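# Slide the can-topped crate gently down the roller lane

## Task

Move the crate along the roller lane until it sits at rest against the stop. It must never strike the stop or any arm at speed. The cans on its lid must stay where they are and must not be grasped by one gripper or squeezed between two. Afterwards open the grippers and pull the arms away. The crate must stay in place on its own, with no arm holding it.

## Robot and tools

Robots: six identical i2rt Big YAM arms named arm1 to arm6. Each has six revolute joints, a two-finger gripper and a wrist camera that sits on top of the hand looking toward the fingertips when joints 1 and 6 are at 0. The hand reaches roughly 1.0 m from the joint-1 axis. The bases are fixed in the scene frame (metres, heading in degrees counter-clockwise from +x):
- arm1 (-1.22, +0.68, +0.94) heading -85
- arm2 (-0.28, +0.68, +0.81) heading -99
- arm3 (+1.43, +0.62, +0.96) heading -90
- arm4 (+1.61, -0.66, +0.84) heading +102
- arm5 (+0.48, -0.65, +0.92) heading +82
- arm6 (-0.80, -0.66, +0.70) heading +92
Arms 1 to 3 stand on the +y side facing toward -y. Arms 4 to 6 stand on the -y side facing toward +y. A fixed room camera, cam_high, looks down over the scene.

Frame: one shared scene frame with its origin on the floor and +z up. "hand" is the point midway between the fingertips. The fingers point along the hand's z axis and open and close along its y axis.

execute_actions(actions, cameras): actions is a list holding exactly one action, or none. An empty list just reports state and images. The action is an object keyed by arm name ("arm1".."arm6"). Each entry has "joints", an object of absolute joint targets by name, not offsets. An arm or joint left out keeps its earlier target and may still be pushing. Joint names, units, ranges and done-tolerances:
- joint1_rad: -2.879 to 2.879, ±0.045. Turns the arm about its base; positive is counter-clockwise seen from above; 0 unfolds along the base heading.
- joint2_rad: 0 to 3.141, ±0.14. Shoulder; 0 has the upper arm pointing back and about level, and increasing lifts it and then brings it forward.
- joint3_rad: 0 to 3.019, ±0.09. Elbow; 0 is folded flat, and increasing opens it.
- joint4_rad: -1.692 to 1.57, ±0.055. Hand pitch; positive tips the fingers up.
- joint5_rad: -1.57 to 1.57, ±0.03. Hand yaw; positive goes to the arm's right.
- joint6_rad: -2.094 to 2.094, ±0.035. Hand roll; positive is clockwise seen from behind the hand.
- gripper_m: 0 to 0.093 m, ±0.003. This is the fingertip gap; each pad squeezes with up to about 50-62 N.
All motions in one action start together but finish at different times, since joints move at different speeds. The hand can therefore sweep wide between postures. An unknown key or an out-of-range number rejects the whole call, and nothing moves. cameras is a list chosen from arm1_cam_wrist..arm6_cam_wrist, cam_high or "all". Omitting it, null or ["all"] returns every camera; [] returns none. The "pictures" line gives the image order.

wait(seconds): 0 to 10 s with no new command. It returns the same report as an empty action.
zoom_image(camera, region): gives a close-up of that camera's latest full image. region is [x0, y0, x1, y1] in pixels from the top-left, at most 504x504.
read_manual(section): only returns licence text and moves nothing.
finished_scene(scene): ends the current scene, given by its number. It cannot be undone and reports success. The crate must already be resting against the stop with grippers open and arms away.

Reading results: joint_status tells how each commanded joint of the last accepted action finished.
- "off_target": the joint stopped short and may still be pushing.
- "contact_stop" or "time_out": the joint now holds where it stopped. A time_out joint may keep a nearby target and push on; it will then appear in on_its_own. Send it its reported position to relieve the push.
- "not_followed" / "joint command not followed" (with a "cause:" line): the self- and inter-arm collision guard blocked that arm's joint targets, though its gripper target still runs. The blocked targets may be retried on later calls.
on_its_own lists what you did not command in that call; "held at" there is a target, not the joint's actual position. A very small change of target may produce no motion. Once a call reports a stop, later motion calls in that same reply are skipped.

Heat: pushing or holding load warms the motors. MOTOR HOT appears from 85 °C. At 100 °C an OVER-TEMPERATURE FAULT drops that arm, and its joints read "limit_stop_at_motor_heat"; resend targets afterwards. Avoid long stalls against the crate or other objects. Some heat carries over into later scenes.

Cameras: calibration lines give intrinsics K and T_world_to_cam (scene to camera, metres). Wrist cameras use a fisheye model at 504x504; cam_high is pinhole with radial distortion at 672x504. Expect small errors, and wrist-camera poses depend on reported joint angles.

Cautions: the arm does not stop when it touches something and keeps pushing, so approach the crate slowly and nudge it gently. Never let it run fast into the stop or an arm. Do not touch, grip or pinch the cans, and do not let them shift or topple. Never knock anything out of the work area or onto the floor. Keep arms clear of each other: a hard squeeze between robots ends everything, and the guard ignores fingers, gripper housings and wrist cameras. Robots do not wait for each other. The scene keeps running while you think, with arms holding their last command. A loose object may occasionally get a brief outside push, so check the crate before finishing.

Each tool is called after "Call:" as name([rows], argument=value, ...), one row to a line, values as JSON.

## Session

Call:
execute_actions(actions=[])

Scene clock: 0.00 s.
Motor temperatures (°C, as the motors report them): arm1=[26 28 26 29 27 29] | arm2=[27 26 27 29 28 26] | arm3=[29 28 27 27 29 29] | arm4=[28 26 26 28 29 27] | arm5=[29 30 29 28 29 29] | arm6=[27 28 27 28 27 28]
arm1.joint_positions: joint1_rad=-0.018 joint2_rad=+0.459 joint3_rad=+1.455 joint4_rad=-1.123 joint5_rad=-0.267 joint6_rad=+0.303 gripper_m=+0.094
arm1.joint_status: not commanded
arm1.hand: x=-1.1633 y=+0.5284 z=+1.5954 quat_wxyz=(-0.602, -0.527, -0.527, +0.287) (m; scene frame)
arm2.joint_positions: joint1_rad=-0.653 joint2_rad=+0.498 joint3_rad=+1.316 joint4_rad=-1.380 joint5_rad=+0.055 joint6_rad=+0.383 gripper_m=+0.094
arm2.joint_status: not commanded
arm2.hand: x=-0.4320 y=+0.5552 z=+1.3312 quat_wxyz=(-0.241, -0.864, -0.152, +0.416) (m; scene frame)
arm3.joint_positions: joint1_rad=-0.088 joint2_rad=+0.523 joint3_rad=+1.366 joint4_rad=-1.170 joint5_rad=-0.119 joint6_rad=-0.241 gripper_m=+0.094
arm3.joint_status: not commanded
arm3.hand: x=+1.4270 y=+0.4025 z=+1.5395 quat_wxyz=(-0.379, -0.502, -0.640, +0.441) (m; scene frame)
arm4.joint_positions: joint1_rad=-0.245 joint2_rad=+0.492 joint3_rad=+1.449 joint4_rad=-1.271 joint5_rad=+0.250 joint6_rad=-0.464 gripper_m=+0.095
arm4.joint_status: not commanded
arm4.hand: x=+1.6556 y=-0.4968 z=+1.4490 quat_wxyz=(-0.559, +0.634, -0.490, -0.213) (m; scene frame)
arm5.joint_positions: joint1_rad=-0.569 joint2_rad=+0.633 joint3_rad=+1.335 joint4_rad=-1.320 joint5_rad=-0.207 joint6_rad=-0.284 gripper_m=+0.094
arm5.joint_status: not commanded
arm5.hand: x=+0.6078 y=-0.4427 z=+1.4392 quat_wxyz=(-0.417, +0.517, -0.716, -0.214) (m; scene frame)
arm6.joint_positions: joint1_rad=-0.068 joint2_rad=+0.648 joint3_rad=+1.365 joint4_rad=-1.187 joint5_rad=-0.082 joint6_rad=+0.408 gripper_m=+0.095
arm6.joint_status: not commanded
arm6.hand: x=-0.8019 y=-0.4007 z=+1.2616 quat_wxyz=(-0.266, +0.469, -0.706, -0.459) (m; scene frame)
pictures: arm1_cam_wrist, arm2_cam_wrist, arm3_cam_wrist, arm4_cam_wrist, arm5_cam_wrist, arm6_cam_wrist, cam_high
Images, in order (width x height): arm1_cam_wrist 504x504, arm2_cam_wrist 504x504, arm3_cam_wrist 504x504, arm4_cam_wrist 504x504, arm5_cam_wrist 504x504, arm6_cam_wrist 504x504, cam_high 672x504.

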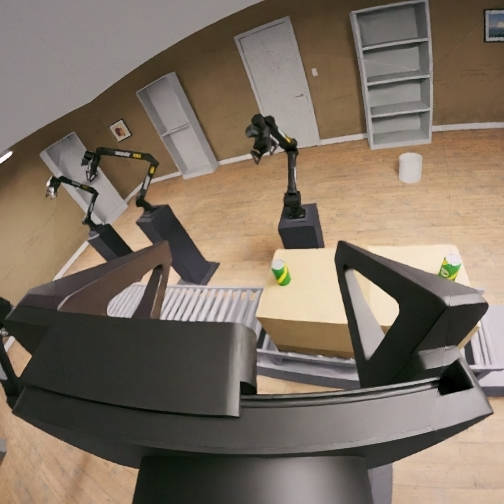

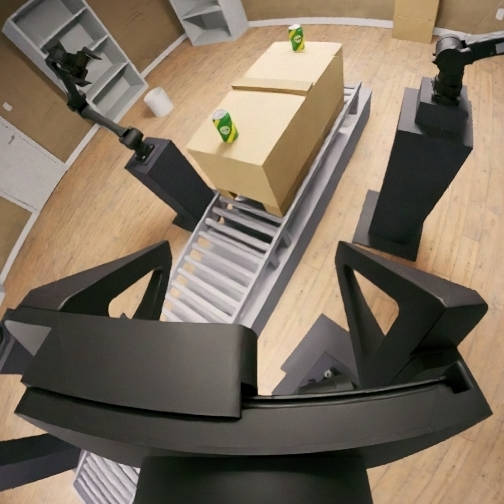

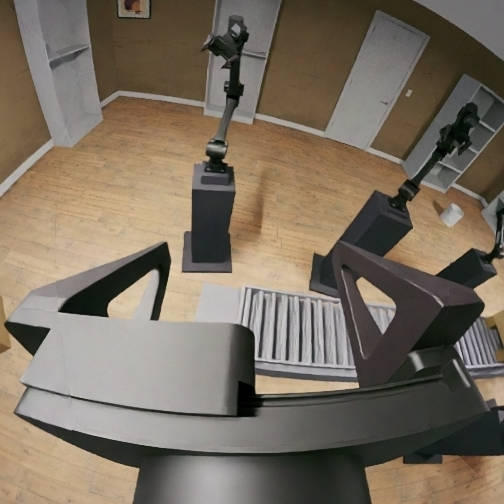

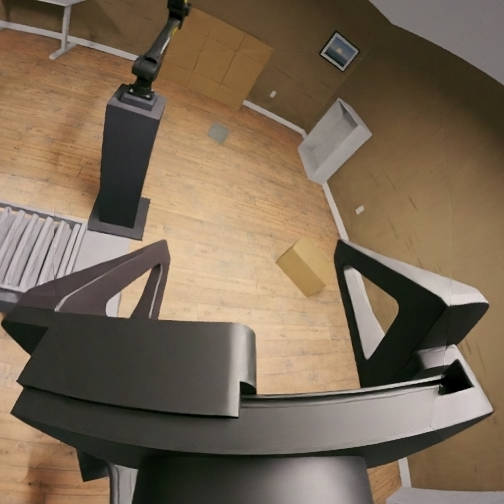

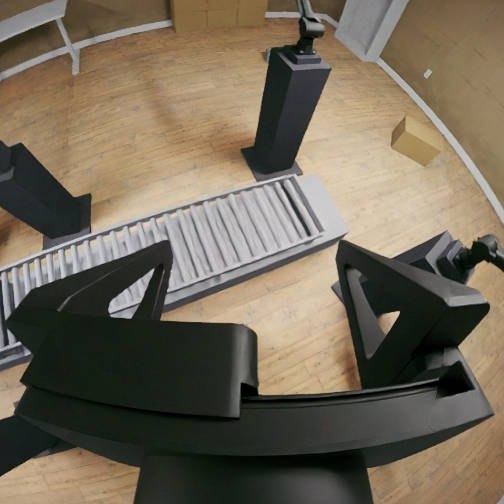

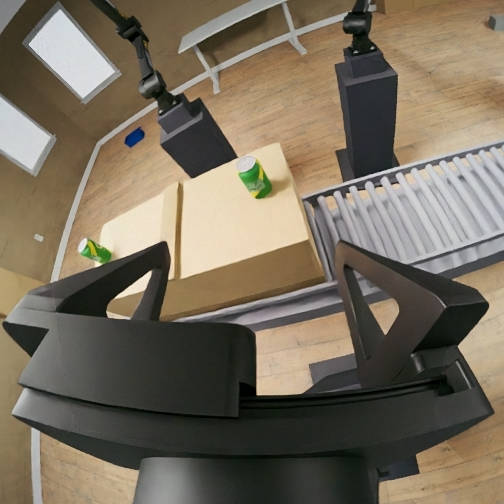

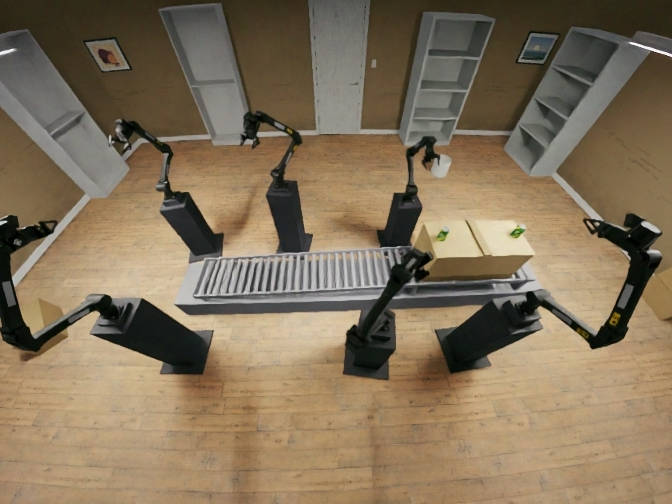

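Call:
zoom_image(camera="cam_high", region=[160, 190, 570, 330])

Call:
zoom_image(camera="arm2_cam_wrist", region=[150, 20, 400, 270])

Region (160, 190, 570, 330) of cam_high's 672x504 image, scaled by 1.229, with more detail than that image has; it fills the top 172 rows of this view, and the rest is white.

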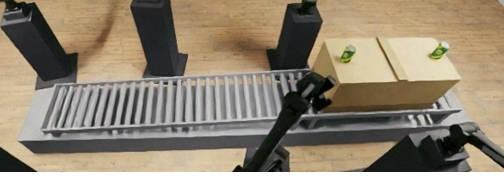

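Region (150, 20, 400, 270) of arm2_cam_wrist's 504x504 image, scaled by 2.016, with more detail than that image has.

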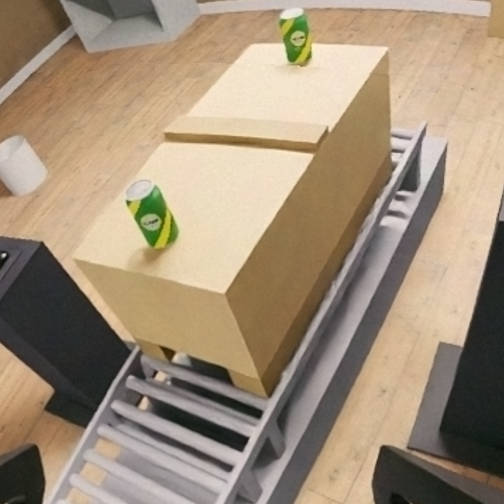

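Call:
execute_actions([
  {"arm1":{"joints":{"joint1_rad":-0.12,"joint2_rad":2.1,"joint3_rad":1.72,"joint4_rad":-1.16,"joint5_rad":0,"joint6_rad":0}},"arm2":{"joints":{"joint1_rad":-0.4,"joint2_rad":2.3,"joint3_rad":1.95,"joint4_rad":-1.22,"joint5_rad":0,"joint6_rad":-2.0,"gripper_m":0}}},
], cameras=["arm1_cam_wrist","arm2_cam_wrist","arm6_cam_wrist","cam_high"])

Scene clock: 4.20 s.
Motor temperatures (°C, as the motors report them): arm1=[26 29 27 29 27 29] | arm2=[27 27 28 29 28 26] | arm3=[29 28 28 27 29 29] | arm4=[28 26 27 28 29 27] | arm5=[29 30 30 28 29 29] | arm6=[27 28 28 28 27 28]
arm1.joint_positions: joint1_rad=-0.110 joint2_rad=+2.081 joint3_rad=+1.709 joint4_rad=-1.153 joint5_rad=-0.004 joint6_rad=+0.010 gripper_m=+0.094
arm1.joint_status: all done
arm1.hand: x=-1.2290 y=+0.0443 z=+0.9933 quat_wxyz=(-0.023, -0.718, -0.696, +0.016) (m; scene frame)
arm2.joint_positions: joint1_rad=-0.408 joint2_rad=+2.315 joint3_rad=+1.924 joint4_rad=-1.221 joint5_rad=+0.003 joint6_rad=-1.985 gripper_m=+0.000
arm2.joint_status: all done
arm2.hand: x=-0.6420 y=+0.1137 z=+0.7809 quat_wxyz=(-0.012, -0.074, -0.997, -0.021) (m; scene frame)
arm3.joint_positions: joint1_rad=-0.088 joint2_rad=+0.523 joint3_rad=+1.366 joint4_rad=-1.170 joint5_rad=-0.119 joint6_rad=-0.241 gripper_m=+0.094
arm3.joint_status: not commanded
arm3.hand: x=+1.4270 y=+0.4025 z=+1.5395 quat_wxyz=(-0.379, -0.502, -0.640, +0.441) (m; scene frame)
arm4.joint_positions: joint1_rad=-0.245 joint2_rad=+0.492 joint3_rad=+1.449 joint4_rad=-1.271 joint5_rad=+0.250 joint6_rad=-0.464 gripper_m=+0.095
arm4.joint_status: not commanded
arm4.hand: x=+1.6556 y=-0.4968 z=+1.4490 quat_wxyz=(-0.559, +0.634, -0.490, -0.213) (m; scene frame)
arm5.joint_positions: joint1_rad=-0.569 joint2_rad=+0.633 joint3_rad=+1.335 joint4_rad=-1.321 joint5_rad=-0.207 joint6_rad=-0.284 gripper_m=+0.094
arm5.joint_status: not commanded
arm5.hand: x=+0.6077 y=-0.4427 z=+1.4392 quat_wxyz=(-0.416, +0.517, -0.717, -0.214) (m; scene frame)
arm6.joint_positions: joint1_rad=-0.068 joint2_rad=+0.648 joint3_rad=+1.365 joint4_rad=-1.187 joint5_rad=-0.082 joint6_rad=+0.408 gripper_m=+0.095
arm6.joint_status: not commanded
arm6.hand: x=-0.8019 y=-0.4007 z=+1.2616 quat_wxyz=(-0.266, +0.469, -0.706, -0.459) (m; scene frame)
pictures: arm1_cam_wrist, arm2_cam_wrist, arm6_cam_wrist, cam_high
camera_calibration (this result's frames):
arm1_cam_wrist: T_world_to_cam=[[-0.999404, 0.032888, -0.0104732, -1.21819], [0.0221579, 0.843993, 0.535896, -0.535969], [0.0264638, 0.535344, -0.844219, 0.972728], [0, 0, 0, 1]] pos_world=[-1.23133, -0.028326, 1.09566]
arm2_cam_wrist: T_world_to_cam=[[-0.140223, -0.988239, -0.0610082, 0.0742752], [-0.814918, 0.080195, 0.574002, -0.977348], [-0.562358, 0.130205, -0.816578, 0.385078], [0, 0, 0, 1]] pos_world=[-0.569491, 0.101641, 0.879976]
Images, in order (width x height): arm1_cam_wrist 504x504, arm2_cam_wrist 504x504, arm6_cam_wrist 504x504, cam_high 672x504.

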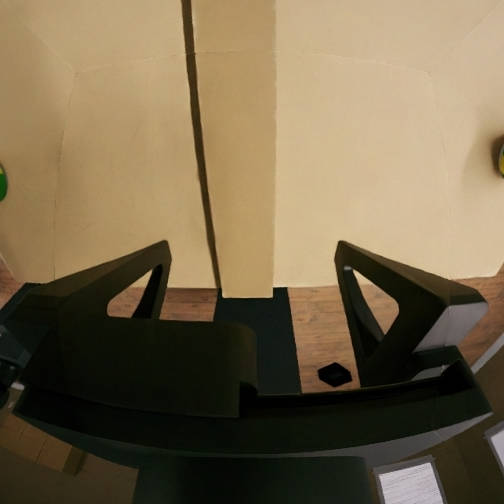

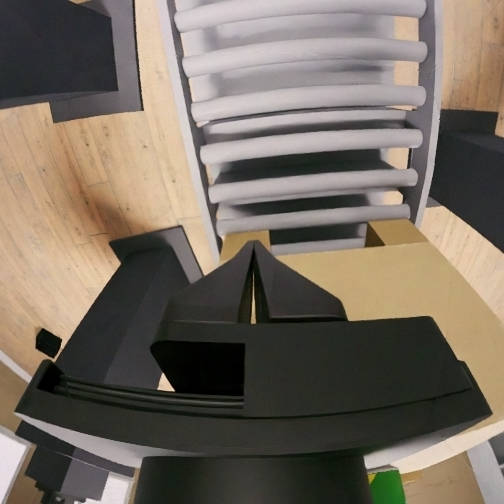

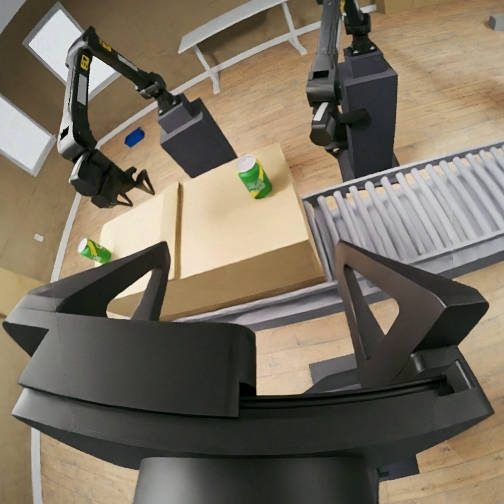

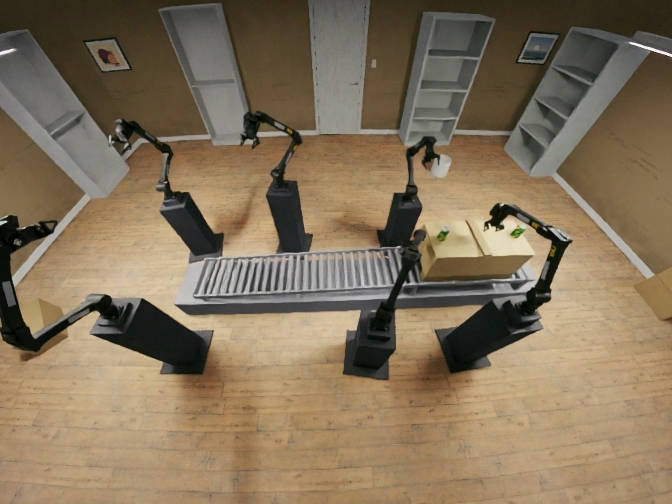

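Call:
execute_actions([
  {"arm1":{"joints":{"joint1_rad":-0.09,"joint2_rad":2.28,"joint3_rad":1.74,"joint4_rad":-1.03}},"arm2":{"joints":{"joint1_rad":-0.5}}},
], cameras=["arm1_cam_wrist","arm6_cam_wrist"])

Call:
execute_actions([
  {"arm1":{"joints":{"joint1_rad":0.0}}},
], cameras=["arm1_cam_wrist","arm6_cam_wrist"])

Scene clock: 5.93 s.
Motor temperatures (°C, as the motors report them): arm1=[26 29 28 29 27 29] | arm2=[27 27 29 29 28 26] | arm3=[29 28 28 27 29 29] | arm4=[28 26 27 28 29 27] | arm5=[29 30 30 28 29 29] | arm6=[27 28 28 28 27 28]
arm1.joint_positions: joint1_rad=-0.097 joint2_rad=+2.283 joint3_rad=+1.710 joint4_rad=-1.040 joint5_rad=+0.000 joint6_rad=+0.009 gripper_m=+0.094
arm1.joint_status: all done
arm1.hand: x=-1.2207 y=+0.0447 z=+0.8702 quat_wxyz=(+0.009, -0.713, -0.701, -0.014) (m; scene frame)
arm2.joint_positions: joint1_rad=-0.507 joint2_rad=+2.315 joint3_rad=+1.924 joint4_rad=-1.221 joint5_rad=+0.001 joint6_rad=-1.986 gripper_m=+0.000
arm2.joint_status: all done
arm2.hand: x=-0.6959 y=+0.1517 z=+0.7806 quat_wxyz=(-0.014, -0.123, -0.992, -0.020) (m; scene frame)
arm3.joint_positions: joint1_rad=-0.088 joint2_rad=+0.523 joint3_rad=+1.366 joint4_rad=-1.170 joint5_rad=-0.119 joint6_rad=-0.241 gripper_m=+0.094
arm3.joint_status: not commanded
arm3.hand: x=+1.4270 y=+0.4025 z=+1.5395 quat_wxyz=(-0.379, -0.502, -0.640, +0.441) (m; scene frame)
arm4.joint_positions: joint1_rad=-0.245 joint2_rad=+0.492 joint3_rad=+1.449 joint4_rad=-1.271 joint5_rad=+0.250 joint6_rad=-0.464 gripper_m=+0.095
arm4.joint_status: not commanded
arm4.hand: x=+1.6556 y=-0.4968 z=+1.4490 quat_wxyz=(-0.559, +0.634, -0.490, -0.213) (m; scene frame)
arm5.joint_positions: joint1_rad=-0.569 joint2_rad=+0.633 joint3_rad=+1.335 joint4_rad=-1.321 joint5_rad=-0.207 joint6_rad=-0.284 gripper_m=+0.094
arm5.joint_status: not commanded
arm5.hand: x=+0.6077 y=-0.4427 z=+1.4392 quat_wxyz=(-0.416, +0.517, -0.717, -0.214) (m; scene frame)
arm6.joint_positions: joint1_rad=-0.068 joint2_rad=+0.648 joint3_rad=+1.365 joint4_rad=-1.187 joint5_rad=-0.082 joint6_rad=+0.408 gripper_m=+0.095
arm6.joint_status: not commanded
arm6.hand: x=-0.8019 y=-0.4007 z=+1.2616 quat_wxyz=(-0.266, +0.469, -0.706, -0.459) (m; scene frame)
pictures: arm1_cam_wrist, arm6_cam_wrist
camera_calibration (this result's frames):
arm1_cam_wrist: T_world_to_cam=[[-0.999797, 0.0193613, -0.00555412, -1.21534], [0.0120071, 0.794287, 0.607424, -0.542935], [0.0161721, 0.607234, -0.794358, 0.809184], [0, 0, 0, 1]] pos_world=[-1.22166, -0.0365879, 0.965823]
Images, in order (width x height): arm1_cam_wrist 504x504, arm6_cam_wrist 504x504.

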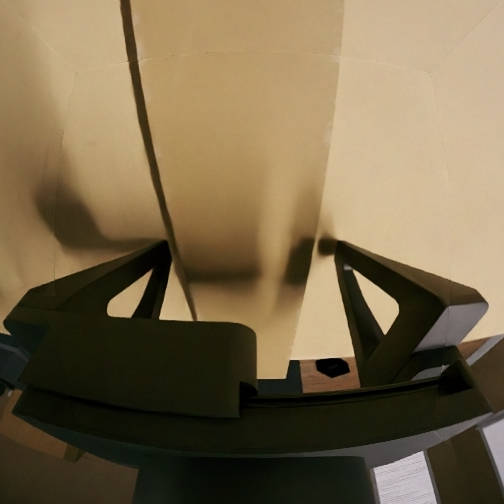

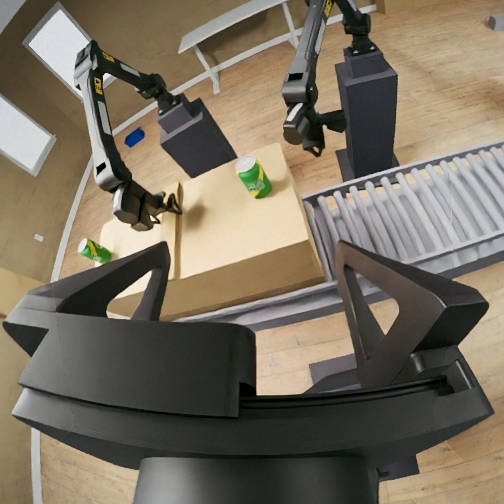

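Scene clock: 7.33 s.
Motor temperatures (°C, as the motors report them): arm1=[26 29 28 29 27 29] | arm2=[27 28 29 29 28 26] | arm3=[29 28 29 27 29 29] | arm4=[28 26 27 28 29 27] | arm5=[29 30 31 28 29 29] | arm6=[27 28 28 28 27 28]
arm1.joint_positions: joint1_rad=-0.012 joint2_rad=+2.283 joint3_rad=+1.710 joint4_rad=-1.038 joint5_rad=+0.004 joint6_rad=+0.009 gripper_m=+0.094
arm1.joint_status: all done
arm1.hand: x=-1.1676 y=+0.0461 z=+0.8705 quat_wxyz=(+0.011, -0.683, -0.731, -0.011) (m; scene frame)
arm2.joint_positions: joint1_rad=-0.507 joint2_rad=+2.315 joint3_rad=+1.924 joint4_rad=-1.221 joint5_rad=+0.001 joint6_rad=-1.986 gripper_m=+0.000
arm2.joint_status: not commanded
arm2.hand: x=-0.6959 y=+0.1517 z=+0.7806 quat_wxyz=(-0.014, -0.123, -0.992, -0.020) (m; scene frame)
arm3.joint_positions: joint1_rad=-0.088 joint2_rad=+0.523 joint3_rad=+1.366 joint4_rad=-1.170 joint5_rad=-0.119 joint6_rad=-0.241 gripper_m=+0.094
arm3.joint_status: not commanded
arm3.hand: x=+1.4270 y=+0.4025 z=+1.5395 quat_wxyz=(-0.379, -0.502, -0.640, +0.441) (m; scene frame)
arm4.joint_positions: joint1_rad=-0.245 joint2_rad=+0.492 joint3_rad=+1.449 joint4_rad=-1.271 joint5_rad=+0.250 joint6_rad=-0.464 gripper_m=+0.095
arm4.joint_status: not commanded
arm4.hand: x=+1.6556 y=-0.4968 z=+1.4490 quat_wxyz=(-0.559, +0.634, -0.490, -0.213) (m; scene frame)
arm5.joint_positions: joint1_rad=-0.569 joint2_rad=+0.633 joint3_rad=+1.335 joint4_rad=-1.321 joint5_rad=-0.207 joint6_rad=-0.284 gripper_m=+0.094
arm5.joint_status: not commanded
arm5.hand: x=+0.6077 y=-0.4427 z=+1.4392 quat_wxyz=(-0.416, +0.517, -0.717, -0.214) (m; scene frame)
arm6.joint_positions: joint1_rad=-0.068 joint2_rad=+0.648 joint3_rad=+1.365 joint4_rad=-1.187 joint5_rad=-0.082 joint6_rad=+0.408 gripper_m=+0.095
arm6.joint_status: not commanded
arm6.hand: x=-0.8019 y=-0.4007 z=+1.2616 quat_wxyz=(-0.266, +0.469, -0.706, -0.459) (m; scene frame)
pictures: arm1_cam_wrist, arm6_cam_wrist
camera_calibration (this result's frames):
arm1_cam_wrist: T_world_to_cam=[[-0.997809, -0.0661514, -0.000954433, -1.16008], [-0.0532085, 0.793842, 0.605792, -0.619541], [-0.0393163, 0.604515, -0.795623, 0.744166], [0, 0, 0, 1]] pos_world=[-1.16125, -0.0347832, 0.966281]
Images, in order (width x height): arm1_cam_wrist 504x504, arm6_cam_wrist 504x504.

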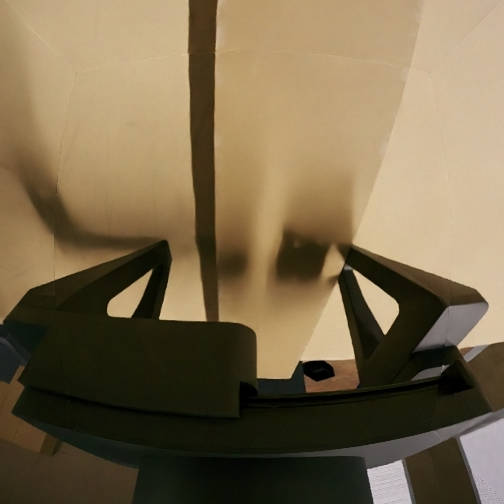

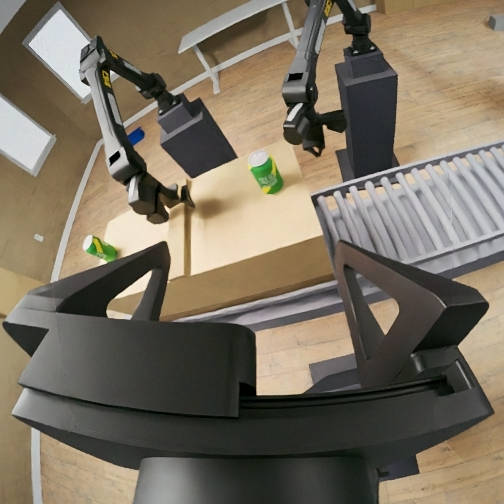

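Call:
execute_actions([
  {"arm1":{"joints":{"joint1_rad":0.15,"joint2_rad":2.31,"joint6_rad":0.22}},"arm2":{"joints":{"joint1_rad":-0.37,"joint2_rad":2.32,"joint3_rad":1.78,"joint4_rad":-1.05}}},
], cameras=["arm1_cam_wrist","arm6_cam_wrist"])

Call:
execute_actions([
  {"arm1":{"joints":{"joint1_rad":0.3,"joint2_rad":2.32,"joint6_rad":0.38}},"arm2":{"joints":{"joint1_rad":-0.22,"joint6_rad":-1.9}}},
], cameras=["arm1_cam_wrist","arm6_cam_wrist"])

Scene clock: 9.63 s.
Motor temperatures (°C, as the motors report them): arm1=[26 30 28 29 27 29] | arm2=[27 28 29 29 28 26] | arm3=[29 28 29 27 29 29] | arm4=[28 26 27 28 29 27] | arm5=[29 30 31 28 29 29] | arm6=[27 28 29 28 27 28]
arm1.joint_positions: joint1_rad=+0.163 joint2_rad=+2.285 joint3_rad=+1.710 joint4_rad=-1.020 joint5_rad=-0.004 joint6_rad=+0.221 gripper_m=+0.094
arm1.joint_status: all done
arm1.hand: x=-1.0561 y=+0.0604 z=+0.8695 quat_wxyz=(+0.004, -0.696, -0.718, -0.007) (m; scene frame)
arm2.joint_positions: joint1_rad=-0.350 joint2_rad=+2.324 joint3_rad=+1.771 joint4_rad=-1.064 joint5_rad=-0.006 joint6_rad=-2.000 gripper_m=+0.000
arm2.joint_status: all done
arm2.hand: x=-0.5936 y=+0.1170 z=+0.7237 quat_wxyz=(-0.017, -0.038, -0.999, -0.021) (m; scene frame)
arm3.joint_positions: joint1_rad=-0.088 joint2_rad=+0.523 joint3_rad=+1.366 joint4_rad=-1.170 joint5_rad=-0.119 joint6_rad=-0.241 gripper_m=+0.094
arm3.joint_status: not commanded
arm3.hand: x=+1.4270 y=+0.4025 z=+1.5395 quat_wxyz=(-0.379, -0.502, -0.640, +0.441) (m; scene frame)
arm4.joint_positions: joint1_rad=-0.245 joint2_rad=+0.492 joint3_rad=+1.449 joint4_rad=-1.271 joint5_rad=+0.250 joint6_rad=-0.464 gripper_m=+0.095
arm4.joint_status: not commanded
arm4.hand: x=+1.6556 y=-0.4968 z=+1.4490 quat_wxyz=(-0.559, +0.634, -0.490, -0.213) (m; scene frame)
arm5.joint_positions: joint1_rad=-0.569 joint2_rad=+0.633 joint3_rad=+1.335 joint4_rad=-1.321 joint5_rad=-0.207 joint6_rad=-0.284 gripper_m=+0.094
arm5.joint_status: not commanded
arm5.hand: x=+0.6077 y=-0.4427 z=+1.4392 quat_wxyz=(-0.416, +0.517, -0.717, -0.214) (m; scene frame)
arm6.joint_positions: joint1_rad=-0.068 joint2_rad=+0.648 joint3_rad=+1.365 joint4_rad=-1.187 joint5_rad=-0.082 joint6_rad=+0.408 gripper_m=+0.095
arm6.joint_status: not commanded
arm6.hand: x=-0.8019 y=-0.4007 z=+1.2616 quat_wxyz=(-0.266, +0.469, -0.706, -0.459) (m; scene frame)
pictures: arm1_cam_wrist, arm6_cam_wrist
camera_calibration (this result's frames):
arm1_cam_wrist: T_world_to_cam=[[-0.99956, -0.0294089, -0.00391827, -1.04933], [-0.0259961, 0.804506, 0.593375, -0.585489], [-0.0142983, 0.593216, -0.804916, 0.774266], [0, 0, 0, 1]] pos_world=[-1.05302, -0.0191376, 0.966522]
Images, in order (width x height): arm1_cam_wrist 504x504, arm6_cam_wrist 504x504.

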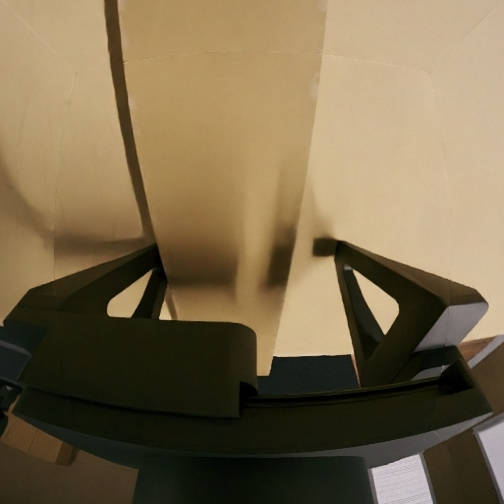

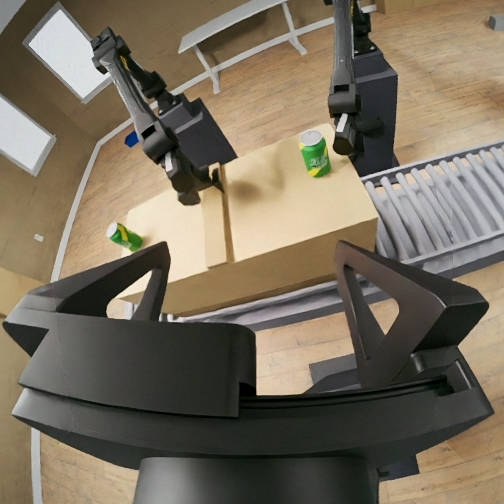

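Scene clock: 11.03 s.
Motor temperatures (°C, as the motors report them): arm1=[26 30 29 29 27 29] | arm2=[27 28 29 29 28 26] | arm3=[29 28 29 27 29 29] | arm4=[28 26 28 28 29 27] | arm5=[29 30 31 28 29 29] | arm6=[27 28 29 28 27 28]
arm1.joint_positions: joint1_rad=+0.293 joint2_rad=+2.286 joint3_rad=+1.711 joint4_rad=-1.022 joint5_rad=+0.003 joint6_rad=+0.370 gripper_m=+0.094
arm1.joint_status: all done
arm1.hand: x=-0.9791 y=+0.0860 z=+0.8695 quat_wxyz=(+0.007, -0.703, -0.711, -0.003) (m; scene frame)
arm2.joint_positions: joint1_rad=-0.217 joint2_rad=+2.324 joint3_rad=+1.771 joint4_rad=-1.064 joint5_rad=-0.001 joint6_rad=-1.915 gripper_m=+0.000
arm2.joint_status: all done
arm2.hand: x=-0.5168 y=+0.0811 z=+0.7243 quat_wxyz=(-0.012, -0.014, -1.000, -0.023) (m; scene frame)
arm3.joint_positions: joint1_rad=-0.088 joint2_rad=+0.523 joint3_rad=+1.366 joint4_rad=-1.170 joint5_rad=-0.119 joint6_rad=-0.241 gripper_m=+0.094
arm3.joint_status: not commanded
arm3.hand: x=+1.4270 y=+0.4025 z=+1.5395 quat_wxyz=(-0.379, -0.502, -0.640, +0.441) (m; scene frame)
arm4.joint_positions: joint1_rad=-0.245 joint2_rad=+0.492 joint3_rad=+1.449 joint4_rad=-1.271 joint5_rad=+0.250 joint6_rad=-0.464 gripper_m=+0.095
arm4.joint_status: not commanded
arm4.hand: x=+1.6556 y=-0.4968 z=+1.4490 quat_wxyz=(-0.559, +0.634, -0.490, -0.213) (m; scene frame)
arm5.joint_positions: joint1_rad=-0.569 joint2_rad=+0.633 joint3_rad=+1.335 joint4_rad=-1.321 joint5_rad=-0.207 joint6_rad=-0.284 gripper_m=+0.094
arm5.joint_status: not commanded
arm5.hand: x=+0.6077 y=-0.4427 z=+1.4392 quat_wxyz=(-0.416, +0.517, -0.717, -0.214) (m; scene frame)
arm6.joint_positions: joint1_rad=-0.068 joint2_rad=+0.648 joint3_rad=+1.365 joint4_rad=-1.187 joint5_rad=-0.082 joint6_rad=+0.408 gripper_m=+0.095
arm6.joint_status: not commanded
arm6.hand: x=-0.8019 y=-0.4007 z=+1.2616 quat_wxyz=(-0.266, +0.469, -0.706, -0.459) (m; scene frame)
pictures: arm1_cam_wrist, arm6_cam_wrist
camera_calibration (this result's frames):
arm1_cam_wrist: T_world_to_cam=[[-0.999924, -0.010074, 0.00709943, -0.983221], [-0.00390688, 0.805449, 0.592652, -0.581903], [-0.0116886, 0.59258, -0.805427, 0.763251], [0, 0, 0, 1]] pos_world=[-0.976499, 0.00650064, 0.96659]
Images, in order (width x height): arm1_cam_wrist 504x504, arm6_cam_wrist 504x504.

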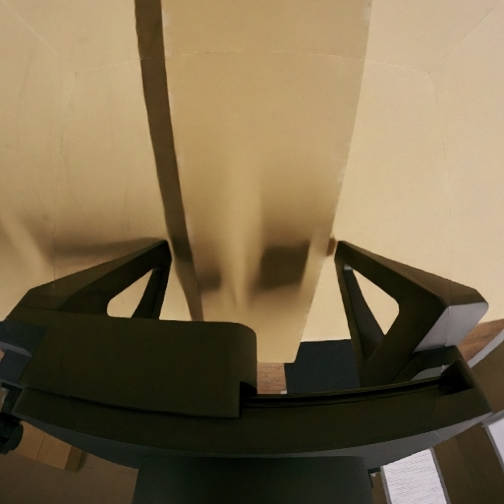

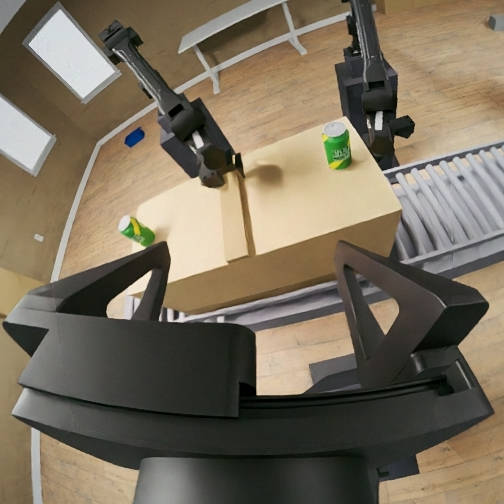

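Call:
execute_actions([
  {"arm1":{"joints":{"joint1_rad":0.45,"joint2_rad":2.33,"joint6_rad":0.53}},"arm2":{"joints":{"joint1_rad":-0.09,"joint2_rad":2.22,"joint3_rad":1.58,"joint4_rad":-0.93,"joint6_rad":-1.8}},"arm6":{"joints":{"joint1_rad":0.124,"joint2_rad":1.66,"joint3_rad":1.64,"joint4_rad":-1.42,"joint5_rad":0,"joint6_rad":0.16}}},
], cameras=["arm1_cam_wrist","arm6_cam_wrist","cam_high"])

Scene clock: 21.97 s.
Motor temperatures (°C, as the motors report them): arm1=[26 31 30 29 27 29] | arm2=[27 29 30 29 28 26] | arm3=[29 28 31 27 29 29] | arm4=[28 26 28 28 29 27] | arm5=[29 30 32 28 29 29] | arm6=[27 28 30 28 27 28]
arm1.joint_positions: joint1_rad=+0.456 joint2_rad=+2.291 joint3_rad=+1.715 joint4_rad=-1.018 joint5_rad=-0.007 joint6_rad=+0.530 gripper_m=+0.094
arm1.joint_status: all done
arm1.hand: x=-0.8839 y=+0.1314 z=+0.8680 quat_wxyz=(+0.005, -0.702, -0.712, -0.005) (m; scene frame)
arm2.joint_positions: joint1_rad=-0.081 joint2_rad=+2.233 joint3_rad=+1.580 joint4_rad=-0.944 joint5_rad=-0.003 joint6_rad=-1.807 gripper_m=+0.000
arm2.joint_status: all done
arm2.hand: x=-0.4239 y=+0.0927 z=+0.7203 quat_wxyz=(-0.009, +0.000, -1.000, -0.014) (m; scene frame)
arm3.joint_positions: joint1_rad=-0.088 joint2_rad=+0.523 joint3_rad=+1.366 joint4_rad=-1.170 joint5_rad=-0.119 joint6_rad=-0.241 gripper_m=+0.094
arm3.joint_status: not commanded
arm3.hand: x=+1.4270 y=+0.4025 z=+1.5395 quat_wxyz=(-0.379, -0.502, -0.640, +0.441) (m; scene frame)
arm4.joint_positions: joint1_rad=-0.245 joint2_rad=+0.492 joint3_rad=+1.449 joint4_rad=-1.271 joint5_rad=+0.250 joint6_rad=-0.464 gripper_m=+0.095
arm4.joint_status: not commanded
arm4.hand: x=+1.6556 y=-0.4968 z=+1.4490 quat_wxyz=(-0.559, +0.634, -0.490, -0.213) (m; scene frame)
arm5.joint_positions: joint1_rad=-0.569 joint2_rad=+0.633 joint3_rad=+1.335 joint4_rad=-1.321 joint5_rad=-0.207 joint6_rad=-0.284 gripper_m=+0.094
arm5.joint_status: not commanded
arm5.hand: x=+0.6077 y=-0.4427 z=+1.4392 quat_wxyz=(-0.416, +0.517, -0.717, -0.214) (m; scene frame)
arm6.joint_positions: joint1_rad=+0.120 joint2_rad=+1.681 joint3_rad=+1.623 joint4_rad=-1.402 joint5_rad=-0.003 joint6_rad=+0.170 gripper_m=+0.095
arm6.joint_status: all done
arm6.hand: x=-0.8830 y=-0.1308 z=+0.9459 quat_wxyz=(-0.033, +0.700, -0.711, -0.054) (m; scene frame)
pictures: arm1_cam_wrist, arm6_cam_wrist, cam_high
camera_calibration (this result's frames):
arm1_cam_wrist: T_world_to_cam=[[-0.999916, -0.0129897, 0.000422387, -0.881319], [-0.0102144, 0.805548, 0.592442, -0.622591], [-0.00803588, 0.592388, -0.805613, 0.739709], [0, 0, 0, 1]] pos_world=[-0.88166, 0.0518849, 0.965141]
arm6_cam_wrist: T_world_to_cam=[[0.999111, -0.00886469, -0.0412214, 0.922437], [0.0120691, -0.876614, 0.481044, -0.553678], [-0.0403996, -0.481113, -0.875727, 0.851156], [0, 0, 0, 1]] pos_world=[-0.880548, -0.0676815, 1.04975]
Images, in order (width x height): arm1_cam_wrist 504x504, arm6_cam_wrist 504x504, cam_high 672x504.

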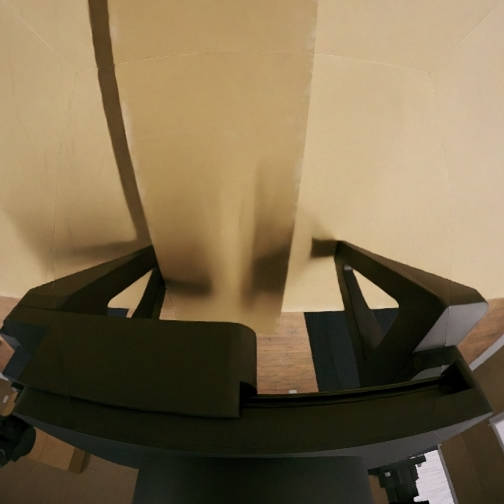

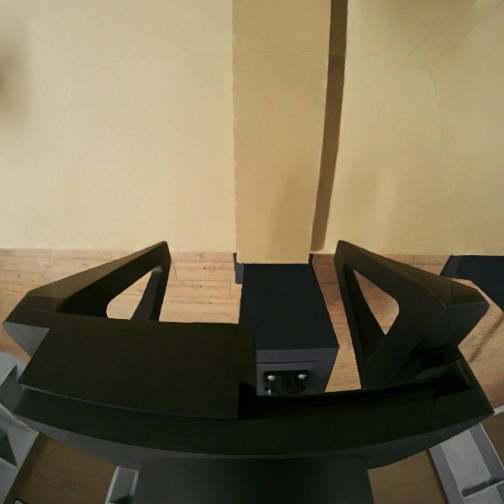

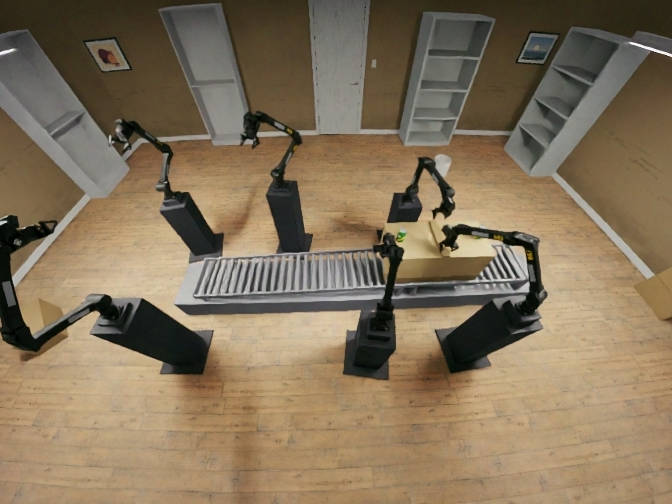

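Call:
execute_actions([
  {"arm1":{"joints":{"joint2_rad":1.2}}},
], cameras=[])

Call:
execute_actions([
  {"arm6":{"joints":{"joint1_rad":0.05,"joint2_rad":2.1,"joint3_rad":2.23,"joint4_rad":-1.6,"joint6_rad":0.08}}},
], cameras=["arm6_cam_wrist","cam_high"])

Scene clock: 24.20 s.
Motor temperatures (°C, as the motors report them): arm1=[26 31 30 29 27 29] | arm2=[27 29 30 29 28 26] | arm3=[29 28 31 27 29 29] | arm4=[28 26 29 28 29 27] | arm5=[29 30 33 28 29 29] | arm6=[27 28 30 28 27 28]
arm1.joint_positions: joint1_rad=+0.456 joint2_rad=+1.192 joint3_rad=+1.741 joint4_rad=-1.023 joint5_rad=-0.004 joint6_rad=+0.530 gripper_m=+0.094
arm1.joint_status: all done
arm1.hand: x=-0.9651 y=+0.2640 z=+1.5443 quat_wxyz=(-0.510, -0.596, -0.606, +0.128) (m; scene frame)
arm2.joint_positions: joint1_rad=-0.081 joint2_rad=+2.233 joint3_rad=+1.580 joint4_rad=-0.944 joint5_rad=-0.003 joint6_rad=-1.807 gripper_m=+0.000
arm2.joint_status: not commanded
arm2.hand: x=-0.4239 y=+0.0927 z=+0.7203 quat_wxyz=(-0.009, +0.000, -1.000, -0.014) (m; scene frame)
arm3.joint_positions: joint1_rad=-0.088 joint2_rad=+0.523 joint3_rad=+1.366 joint4_rad=-1.170 joint5_rad=-0.119 joint6_rad=-0.241 gripper_m=+0.094
arm3.joint_status: not commanded
arm3.hand: x=+1.4270 y=+0.4025 z=+1.5395 quat_wxyz=(-0.379, -0.502, -0.640, +0.441) (m; scene frame)
arm4.joint_positions: joint1_rad=-0.245 joint2_rad=+0.492 joint3_rad=+1.449 joint4_rad=-1.271 joint5_rad=+0.250 joint6_rad=-0.464 gripper_m=+0.095
arm4.joint_status: not commanded
arm4.hand: x=+1.6556 y=-0.4968 z=+1.4490 quat_wxyz=(-0.559, +0.634, -0.490, -0.213) (m; scene frame)
arm5.joint_positions: joint1_rad=-0.569 joint2_rad=+0.633 joint3_rad=+1.335 joint4_rad=-1.321 joint5_rad=-0.207 joint6_rad=-0.284 gripper_m=+0.094
arm5.joint_status: not commanded
arm5.hand: x=+0.6077 y=-0.4427 z=+1.4392 quat_wxyz=(-0.416, +0.517, -0.717, -0.214) (m; scene frame)
arm6.joint_positions: joint1_rad=+0.120 joint2_rad=+1.681 joint3_rad=+1.623 joint4_rad=-1.402 joint5_rad=-0.003 joint6_rad=+0.170 gripper_m=+0.095
arm6.joint_status: not commanded
arm6.hand: x=-0.8830 y=-0.1308 z=+0.9459 quat_wxyz=(-0.033, +0.700, -0.711, -0.054) (m; scene frame)
pictures: none
No camera images: the call's "cameras" was empty. Leave "cameras" out to get every camera's image.

Scene clock: 25.60 s.
Motor temperatures (°C, as the motors report them): arm1=[26 31 30 29 27 29] | arm2=[27 30 30 29 28 26] | arm3=[29 28 31 27 29 29] | arm4=[28 26 29 28 29 27] | arm5=[29 30 33 28 29 29] | arm6=[27 29 31 28 27 28]
arm1.joint_positions: joint1_rad=+0.456 joint2_rad=+1.192 joint3_rad=+1.741 joint4_rad=-1.023 joint5_rad=-0.004 joint6_rad=+0.530 gripper_m=+0.094
arm1.joint_status: not commanded
arm1.hand: x=-0.9651 y=+0.2640 z=+1.5443 quat_wxyz=(-0.510, -0.596, -0.606, +0.128) (m; scene frame)
arm2.joint_positions: joint1_rad=-0.081 joint2_rad=+2.233 joint3_rad=+1.580 joint4_rad=-0.944 joint5_rad=-0.003 joint6_rad=-1.807 gripper_m=+0.000
arm2.joint_status: not commanded
arm2.hand: x=-0.4239 y=+0.0927 z=+0.7203 quat_wxyz=(-0.009, +0.000, -1.000, -0.014) (m; scene frame)
arm3.joint_positions: joint1_rad=-0.088 joint2_rad=+0.523 joint3_rad=+1.366 joint4_rad=-1.170 joint5_rad=-0.119 joint6_rad=-0.241 gripper_m=+0.094
arm3.joint_status: not commanded
arm3.hand: x=+1.4270 y=+0.4025 z=+1.5395 quat_wxyz=(-0.379, -0.502, -0.640, +0.441) (m; scene frame)
arm4.joint_positions: joint1_rad=-0.245 joint2_rad=+0.492 joint3_rad=+1.449 joint4_rad=-1.271 joint5_rad=+0.250 joint6_rad=-0.464 gripper_m=+0.095
arm4.joint_status: not commanded
arm4.hand: x=+1.6556 y=-0.4968 z=+1.4490 quat_wxyz=(-0.559, +0.634, -0.490, -0.213) (m; scene frame)
arm5.joint_positions: joint1_rad=-0.569 joint2_rad=+0.633 joint3_rad=+1.335 joint4_rad=-1.321 joint5_rad=-0.207 joint6_rad=-0.284 gripper_m=+0.094
arm5.joint_status: not commanded
arm5.hand: x=+0.6077 y=-0.4427 z=+1.4392 quat_wxyz=(-0.416, +0.517, -0.717, -0.214) (m; scene frame)
arm6.joint_positions: joint1_rad=+0.044 joint2_rad=+2.117 joint3_rad=+2.176 joint4_rad=-1.582 joint5_rad=-0.002 joint6_rad=+0.090 gripper_m=+0.095
arm6.joint_status: all done
arm6.hand: x=-0.8525 y=+0.0045 z=+0.9101 quat_wxyz=(-0.017, +0.702, -0.711, -0.027) (m; scene frame)
pictures: arm6_cam_wrist, cam_high
camera_calibration (this result's frames):
arm6_cam_wrist: T_world_to_cam=[[0.999649, -0.00672388, -0.0256216, 0.878004], [0.00800091, -0.845429, 0.534028, -0.470083], [-0.025252, -0.534045, -0.845079, 0.871425], [0, 0, 0, 1]] pos_world=[-0.851929, 0.0738628, 1.00996]
Images, in order (width x height): arm6_cam_wrist 504x504, cam_high 672x504.

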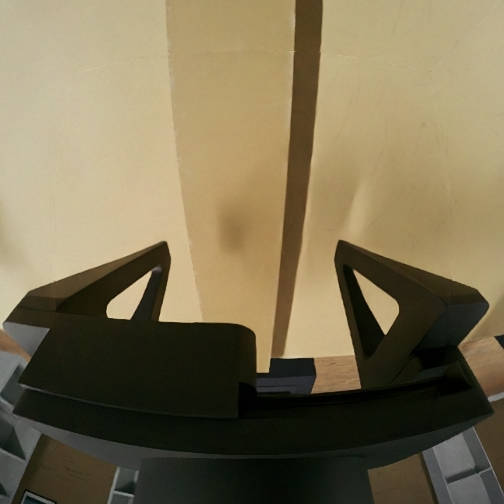

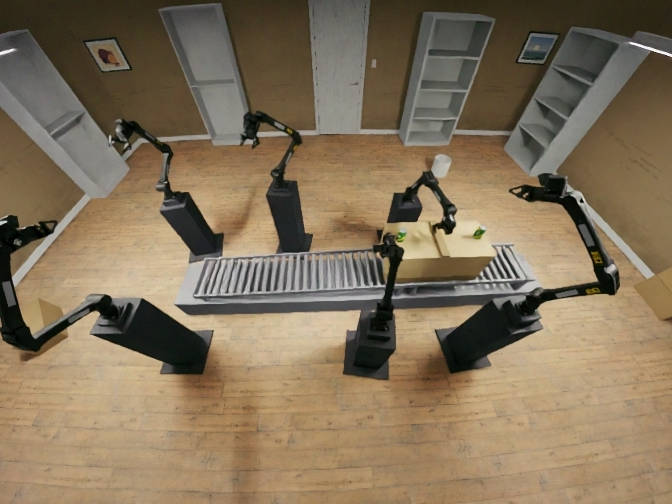

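Call:
execute_actions([
  {"arm6":{"joints":{"joint1_rad":0.075,"joint2_rad":2.21}}},
], cameras=["arm6_cam_wrist"])

Call:
execute_actions([
  {"arm6":{"joints":{"joint1_rad":-0.07,"joint6_rad":-0.04}},"arm2":{"joints":{"joint1_rad":0.08,"joint6_rad":-1.65,"joint2_rad":2.17,"joint3_rad":1.47,"joint4_rad":-0.87}}},
], cameras=["arm6_cam_wrist"])

Call:
execute_actions([
  {"arm6":{"joints":{"joint1_rad":-0.22,"joint6_rad":-0.19}},"arm2":{"joints":{"joint1_rad":0.26,"joint6_rad":-1.47}}},
], cameras=["arm6_cam_wrist","cam_high"])

Scene clock: 26.97 s.
Motor temperatures (°C, as the motors report them): arm1=[26 31 30 29 27 29] | arm2=[27 30 30 29 28 26] | arm3=[29 28 31 27 29 29] | arm4=[28 26 29 28 29 27] | arm5=[29 30 33 28 29 29] | arm6=[27 29 31 28 27 28]
arm1.joint_positions: joint1_rad=+0.456 joint2_rad=+1.192 joint3_rad=+1.741 joint4_rad=-1.023 joint5_rad=-0.004 joint6_rad=+0.530 gripper_m=+0.094
arm1.joint_status: not commanded
arm1.hand: x=-0.9651 y=+0.2640 z=+1.5443 quat_wxyz=(-0.510, -0.596, -0.606, +0.128) (m; scene frame)
arm2.joint_positions: joint1_rad=-0.081 joint2_rad=+2.233 joint3_rad=+1.580 joint4_rad=-0.944 joint5_rad=-0.003 joint6_rad=-1.807 gripper_m=+0.000
arm2.joint_status: not commanded
arm2.hand: x=-0.4239 y=+0.0927 z=+0.7203 quat_wxyz=(-0.009, +0.000, -1.000, -0.014) (m; scene frame)
arm3.joint_positions: joint1_rad=-0.088 joint2_rad=+0.523 joint3_rad=+1.366 joint4_rad=-1.170 joint5_rad=-0.119 joint6_rad=-0.241 gripper_m=+0.094
arm3.joint_status: not commanded
arm3.hand: x=+1.4270 y=+0.4025 z=+1.5395 quat_wxyz=(-0.379, -0.502, -0.640, +0.441) (m; scene frame)
arm4.joint_positions: joint1_rad=-0.245 joint2_rad=+0.492 joint3_rad=+1.449 joint4_rad=-1.271 joint5_rad=+0.250 joint6_rad=-0.464 gripper_m=+0.095
arm4.joint_status: not commanded
arm4.hand: x=+1.6556 y=-0.4968 z=+1.4490 quat_wxyz=(-0.559, +0.634, -0.490, -0.213) (m; scene frame)
arm5.joint_positions: joint1_rad=-0.569 joint2_rad=+0.633 joint3_rad=+1.335 joint4_rad=-1.321 joint5_rad=-0.207 joint6_rad=-0.284 gripper_m=+0.094
arm5.joint_status: not commanded
arm5.hand: x=+0.6077 y=-0.4427 z=+1.4392 quat_wxyz=(-0.416, +0.517, -0.717, -0.214) (m; scene frame)
arm6.joint_positions: joint1_rad=+0.076 joint2_rad=+2.202 joint3_rad=+2.195 joint4_rad=-1.586 joint5_rad=+0.001 joint6_rad=+0.090 gripper_m=+0.095
arm6.joint_status: all done
arm6.hand: x=-0.8751 y=+0.0100 z=+0.8627 quat_wxyz=(+0.004, +0.715, -0.700, +0.001) (m; scene frame)
pictures: arm6_cam_wrist
camera_calibration (this result's frames):
arm6_cam_wrist: T_world_to_cam=[[0.999539, 0.025448, -0.0165394, 0.891167], [0.0303021, -0.805974, 0.591175, -0.470083], [0.00171386, -0.591404, -0.806374, 0.82445], [0, 0, 0, 1]] pos_world=[-0.877925, 0.08603, 0.957455]
Images, in order (width x height): arm6_cam_wrist 504x504.

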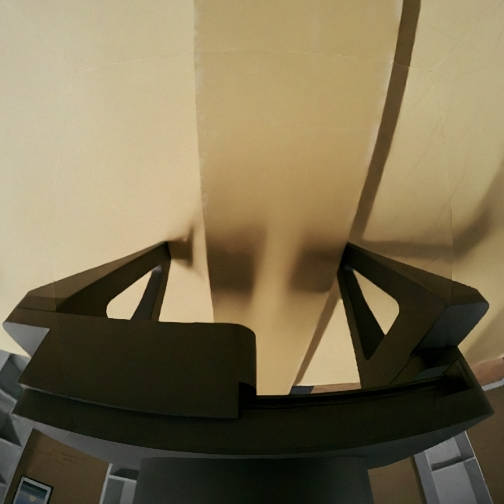

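Scene clock: 28.87 s.
Motor temperatures (°C, as the motors report them): arm1=[26 31 30 29 27 29] | arm2=[27 30 30 29 28 26] | arm3=[29 28 31 27 29 29] | arm4=[28 26 29 28 29 27] | arm5=[29 30 33 28 29 29] | arm6=[27 29 31 28 27 28]
arm1.joint_positions: joint1_rad=+0.456 joint2_rad=+1.192 joint3_rad=+1.741 joint4_rad=-1.023 joint5_rad=-0.004 joint6_rad=+0.530 gripper_m=+0.094
arm1.joint_status: not commanded
arm1.hand: x=-0.9651 y=+0.2640 z=+1.5443 quat_wxyz=(-0.510, -0.596, -0.606, +0.128) (m; scene frame)
arm2.joint_positions: joint1_rad=+0.095 joint2_rad=+2.190 joint3_rad=+1.472 joint4_rad=-0.883 joint5_rad=-0.005 joint6_rad=-1.649 gripper_m=+0.000
arm2.joint_status: all done
arm2.hand: x=-0.3168 y=+0.1048 z=+0.7145 quat_wxyz=(-0.007, +0.009, -1.000, -0.016) (m; scene frame)
arm3.joint_positions: joint1_rad=-0.088 joint2_rad=+0.523 joint3_rad=+1.366 joint4_rad=-1.170 joint5_rad=-0.119 joint6_rad=-0.241 gripper_m=+0.094
arm3.joint_status: not commanded
arm3.hand: x=+1.4270 y=+0.4025 z=+1.5395 quat_wxyz=(-0.379, -0.502, -0.640, +0.441) (m; scene frame)
arm4.joint_positions: joint1_rad=-0.245 joint2_rad=+0.492 joint3_rad=+1.449 joint4_rad=-1.271 joint5_rad=+0.250 joint6_rad=-0.464 gripper_m=+0.095
arm4.joint_status: not commanded
arm4.hand: x=+1.6556 y=-0.4968 z=+1.4490 quat_wxyz=(-0.559, +0.634, -0.490, -0.213) (m; scene frame)
arm5.joint_positions: joint1_rad=-0.569 joint2_rad=+0.633 joint3_rad=+1.335 joint4_rad=-1.321 joint5_rad=-0.207 joint6_rad=-0.284 gripper_m=+0.094
arm5.joint_status: not commanded
arm5.hand: x=+0.6077 y=-0.4427 z=+1.4392 quat_wxyz=(-0.416, +0.517, -0.717, -0.214) (m; scene frame)
arm6.joint_positions: joint1_rad=-0.077 joint2_rad=+2.201 joint3_rad=+2.196 joint4_rad=-1.590 joint5_rad=+0.004 joint6_rad=-0.031 gripper_m=+0.095
arm6.joint_status: all done
arm6.hand: x=-0.7709 y=+0.0125 z=+0.8628 quat_wxyz=(+0.006, +0.703, -0.711, +0.001) (m; scene frame)
pictures: arm6_cam_wrist
camera_calibration (this result's frames):
arm6_cam_wrist: T_world_to_cam=[[0.999827, -0.00734216, -0.0170807, 0.78797], [0.00422862, -0.804835, 0.593483, -0.493403], [-0.0181046, -0.593453, -0.804665, 0.809172], [0, 0, 0, 1]] pos_world=[-0.771097, 0.0888829, 0.957398]
Images, in order (width x height): arm6_cam_wrist 504x504.

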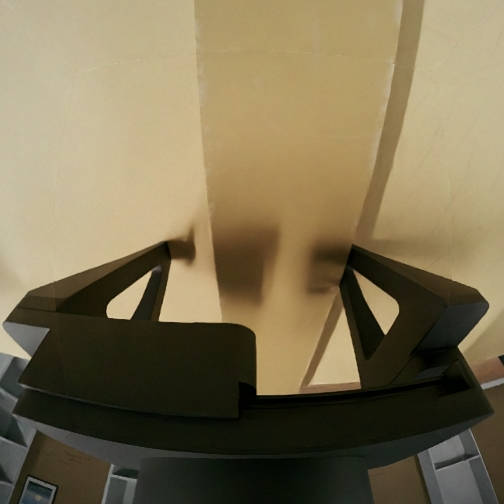

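Scene clock: 30.83 s.
Motor temperatures (°C, as the motors report them): arm1=[26 30 31 29 27 29] | arm2=[27 30 30 29 28 26] | arm3=[29 28 31 27 29 29] | arm4=[28 26 29 28 29 27] | arm5=[29 30 33 28 29 29] | arm6=[27 30 31 28 27 28]
arm1.joint_positions: joint1_rad=+0.456 joint2_rad=+1.192 joint3_rad=+1.741 joint4_rad=-1.023 joint5_rad=-0.004 joint6_rad=+0.530 gripper_m=+0.094
arm1.joint_status: not commanded
arm1.hand: x=-0.9651 y=+0.2640 z=+1.5443 quat_wxyz=(-0.510, -0.596, -0.606, +0.128) (m; scene frame)
arm2.joint_positions: joint1_rad=+0.292 joint2_rad=+2.190 joint3_rad=+1.472 joint4_rad=-0.876 joint5_rad=-0.012 joint6_rad=-1.463 gripper_m=+0.000
arm2.joint_status: all done
arm2.hand: x=-0.2014 y=+0.1076 z=+0.7156 quat_wxyz=(-0.009, +0.015, -1.000, -0.013) (m; scene frame)
arm3.joint_positions: joint1_rad=-0.088 joint2_rad=+0.523 joint3_rad=+1.366 joint4_rad=-1.170 joint5_rad=-0.119 joint6_rad=-0.241 gripper_m=+0.094
arm3.joint_status: not commanded
arm3.hand: x=+1.4270 y=+0.4025 z=+1.5395 quat_wxyz=(-0.379, -0.502, -0.640, +0.441) (m; scene frame)
arm4.joint_positions: joint1_rad=-0.245 joint2_rad=+0.492 joint3_rad=+1.449 joint4_rad=-1.271 joint5_rad=+0.250 joint6_rad=-0.464 gripper_m=+0.095
arm4.joint_status: not commanded
arm4.hand: x=+1.6556 y=-0.4968 z=+1.4490 quat_wxyz=(-0.559, +0.634, -0.490, -0.213) (m; scene frame)
arm5.joint_positions: joint1_rad=-0.569 joint2_rad=+0.633 joint3_rad=+1.335 joint4_rad=-1.321 joint5_rad=-0.207 joint6_rad=-0.284 gripper_m=+0.094
arm5.joint_status: not commanded
arm5.hand: x=+0.6077 y=-0.4427 z=+1.4392 quat_wxyz=(-0.416, +0.517, -0.717, -0.214) (m; scene frame)
arm6.joint_positions: joint1_rad=-0.250 joint2_rad=+2.201 joint3_rad=+2.197 joint4_rad=-1.590 joint5_rad=+0.013 joint6_rad=-0.185 gripper_m=+0.095
arm6.joint_status: all done
arm6.hand: x=-0.6538 y=-0.0027 z=+0.8617 quat_wxyz=(+0.004, +0.696, -0.718, +0.004) (m; scene frame)
pictures: arm6_cam_wrist, cam_high
camera_calibration (this result's frames):
arm6_cam_wrist: T_world_to_cam=[[0.999596, -0.0259409, -0.0116045, 0.665905], [-0.0139584, -0.803874, 0.594635, -0.518406], [-0.024754, -0.594233, -0.803912, 0.79638], [0, 0, 0, 1]] pos_world=[-0.653159, 0.0737765, 0.956209]
Images, in order (width x height): arm6_cam_wrist 504x504, cam_high 672x504.

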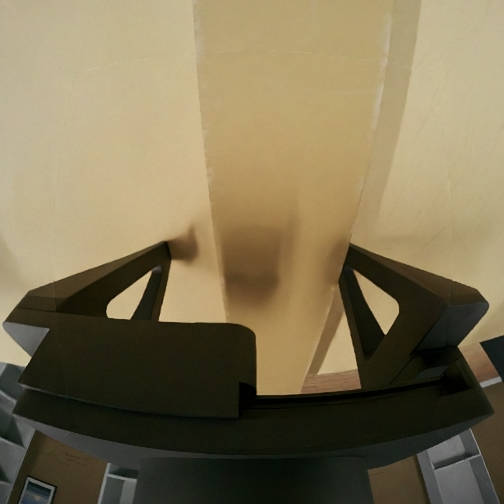

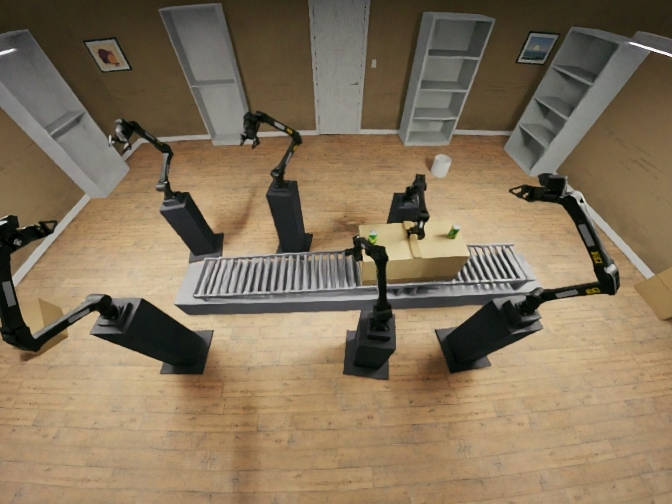

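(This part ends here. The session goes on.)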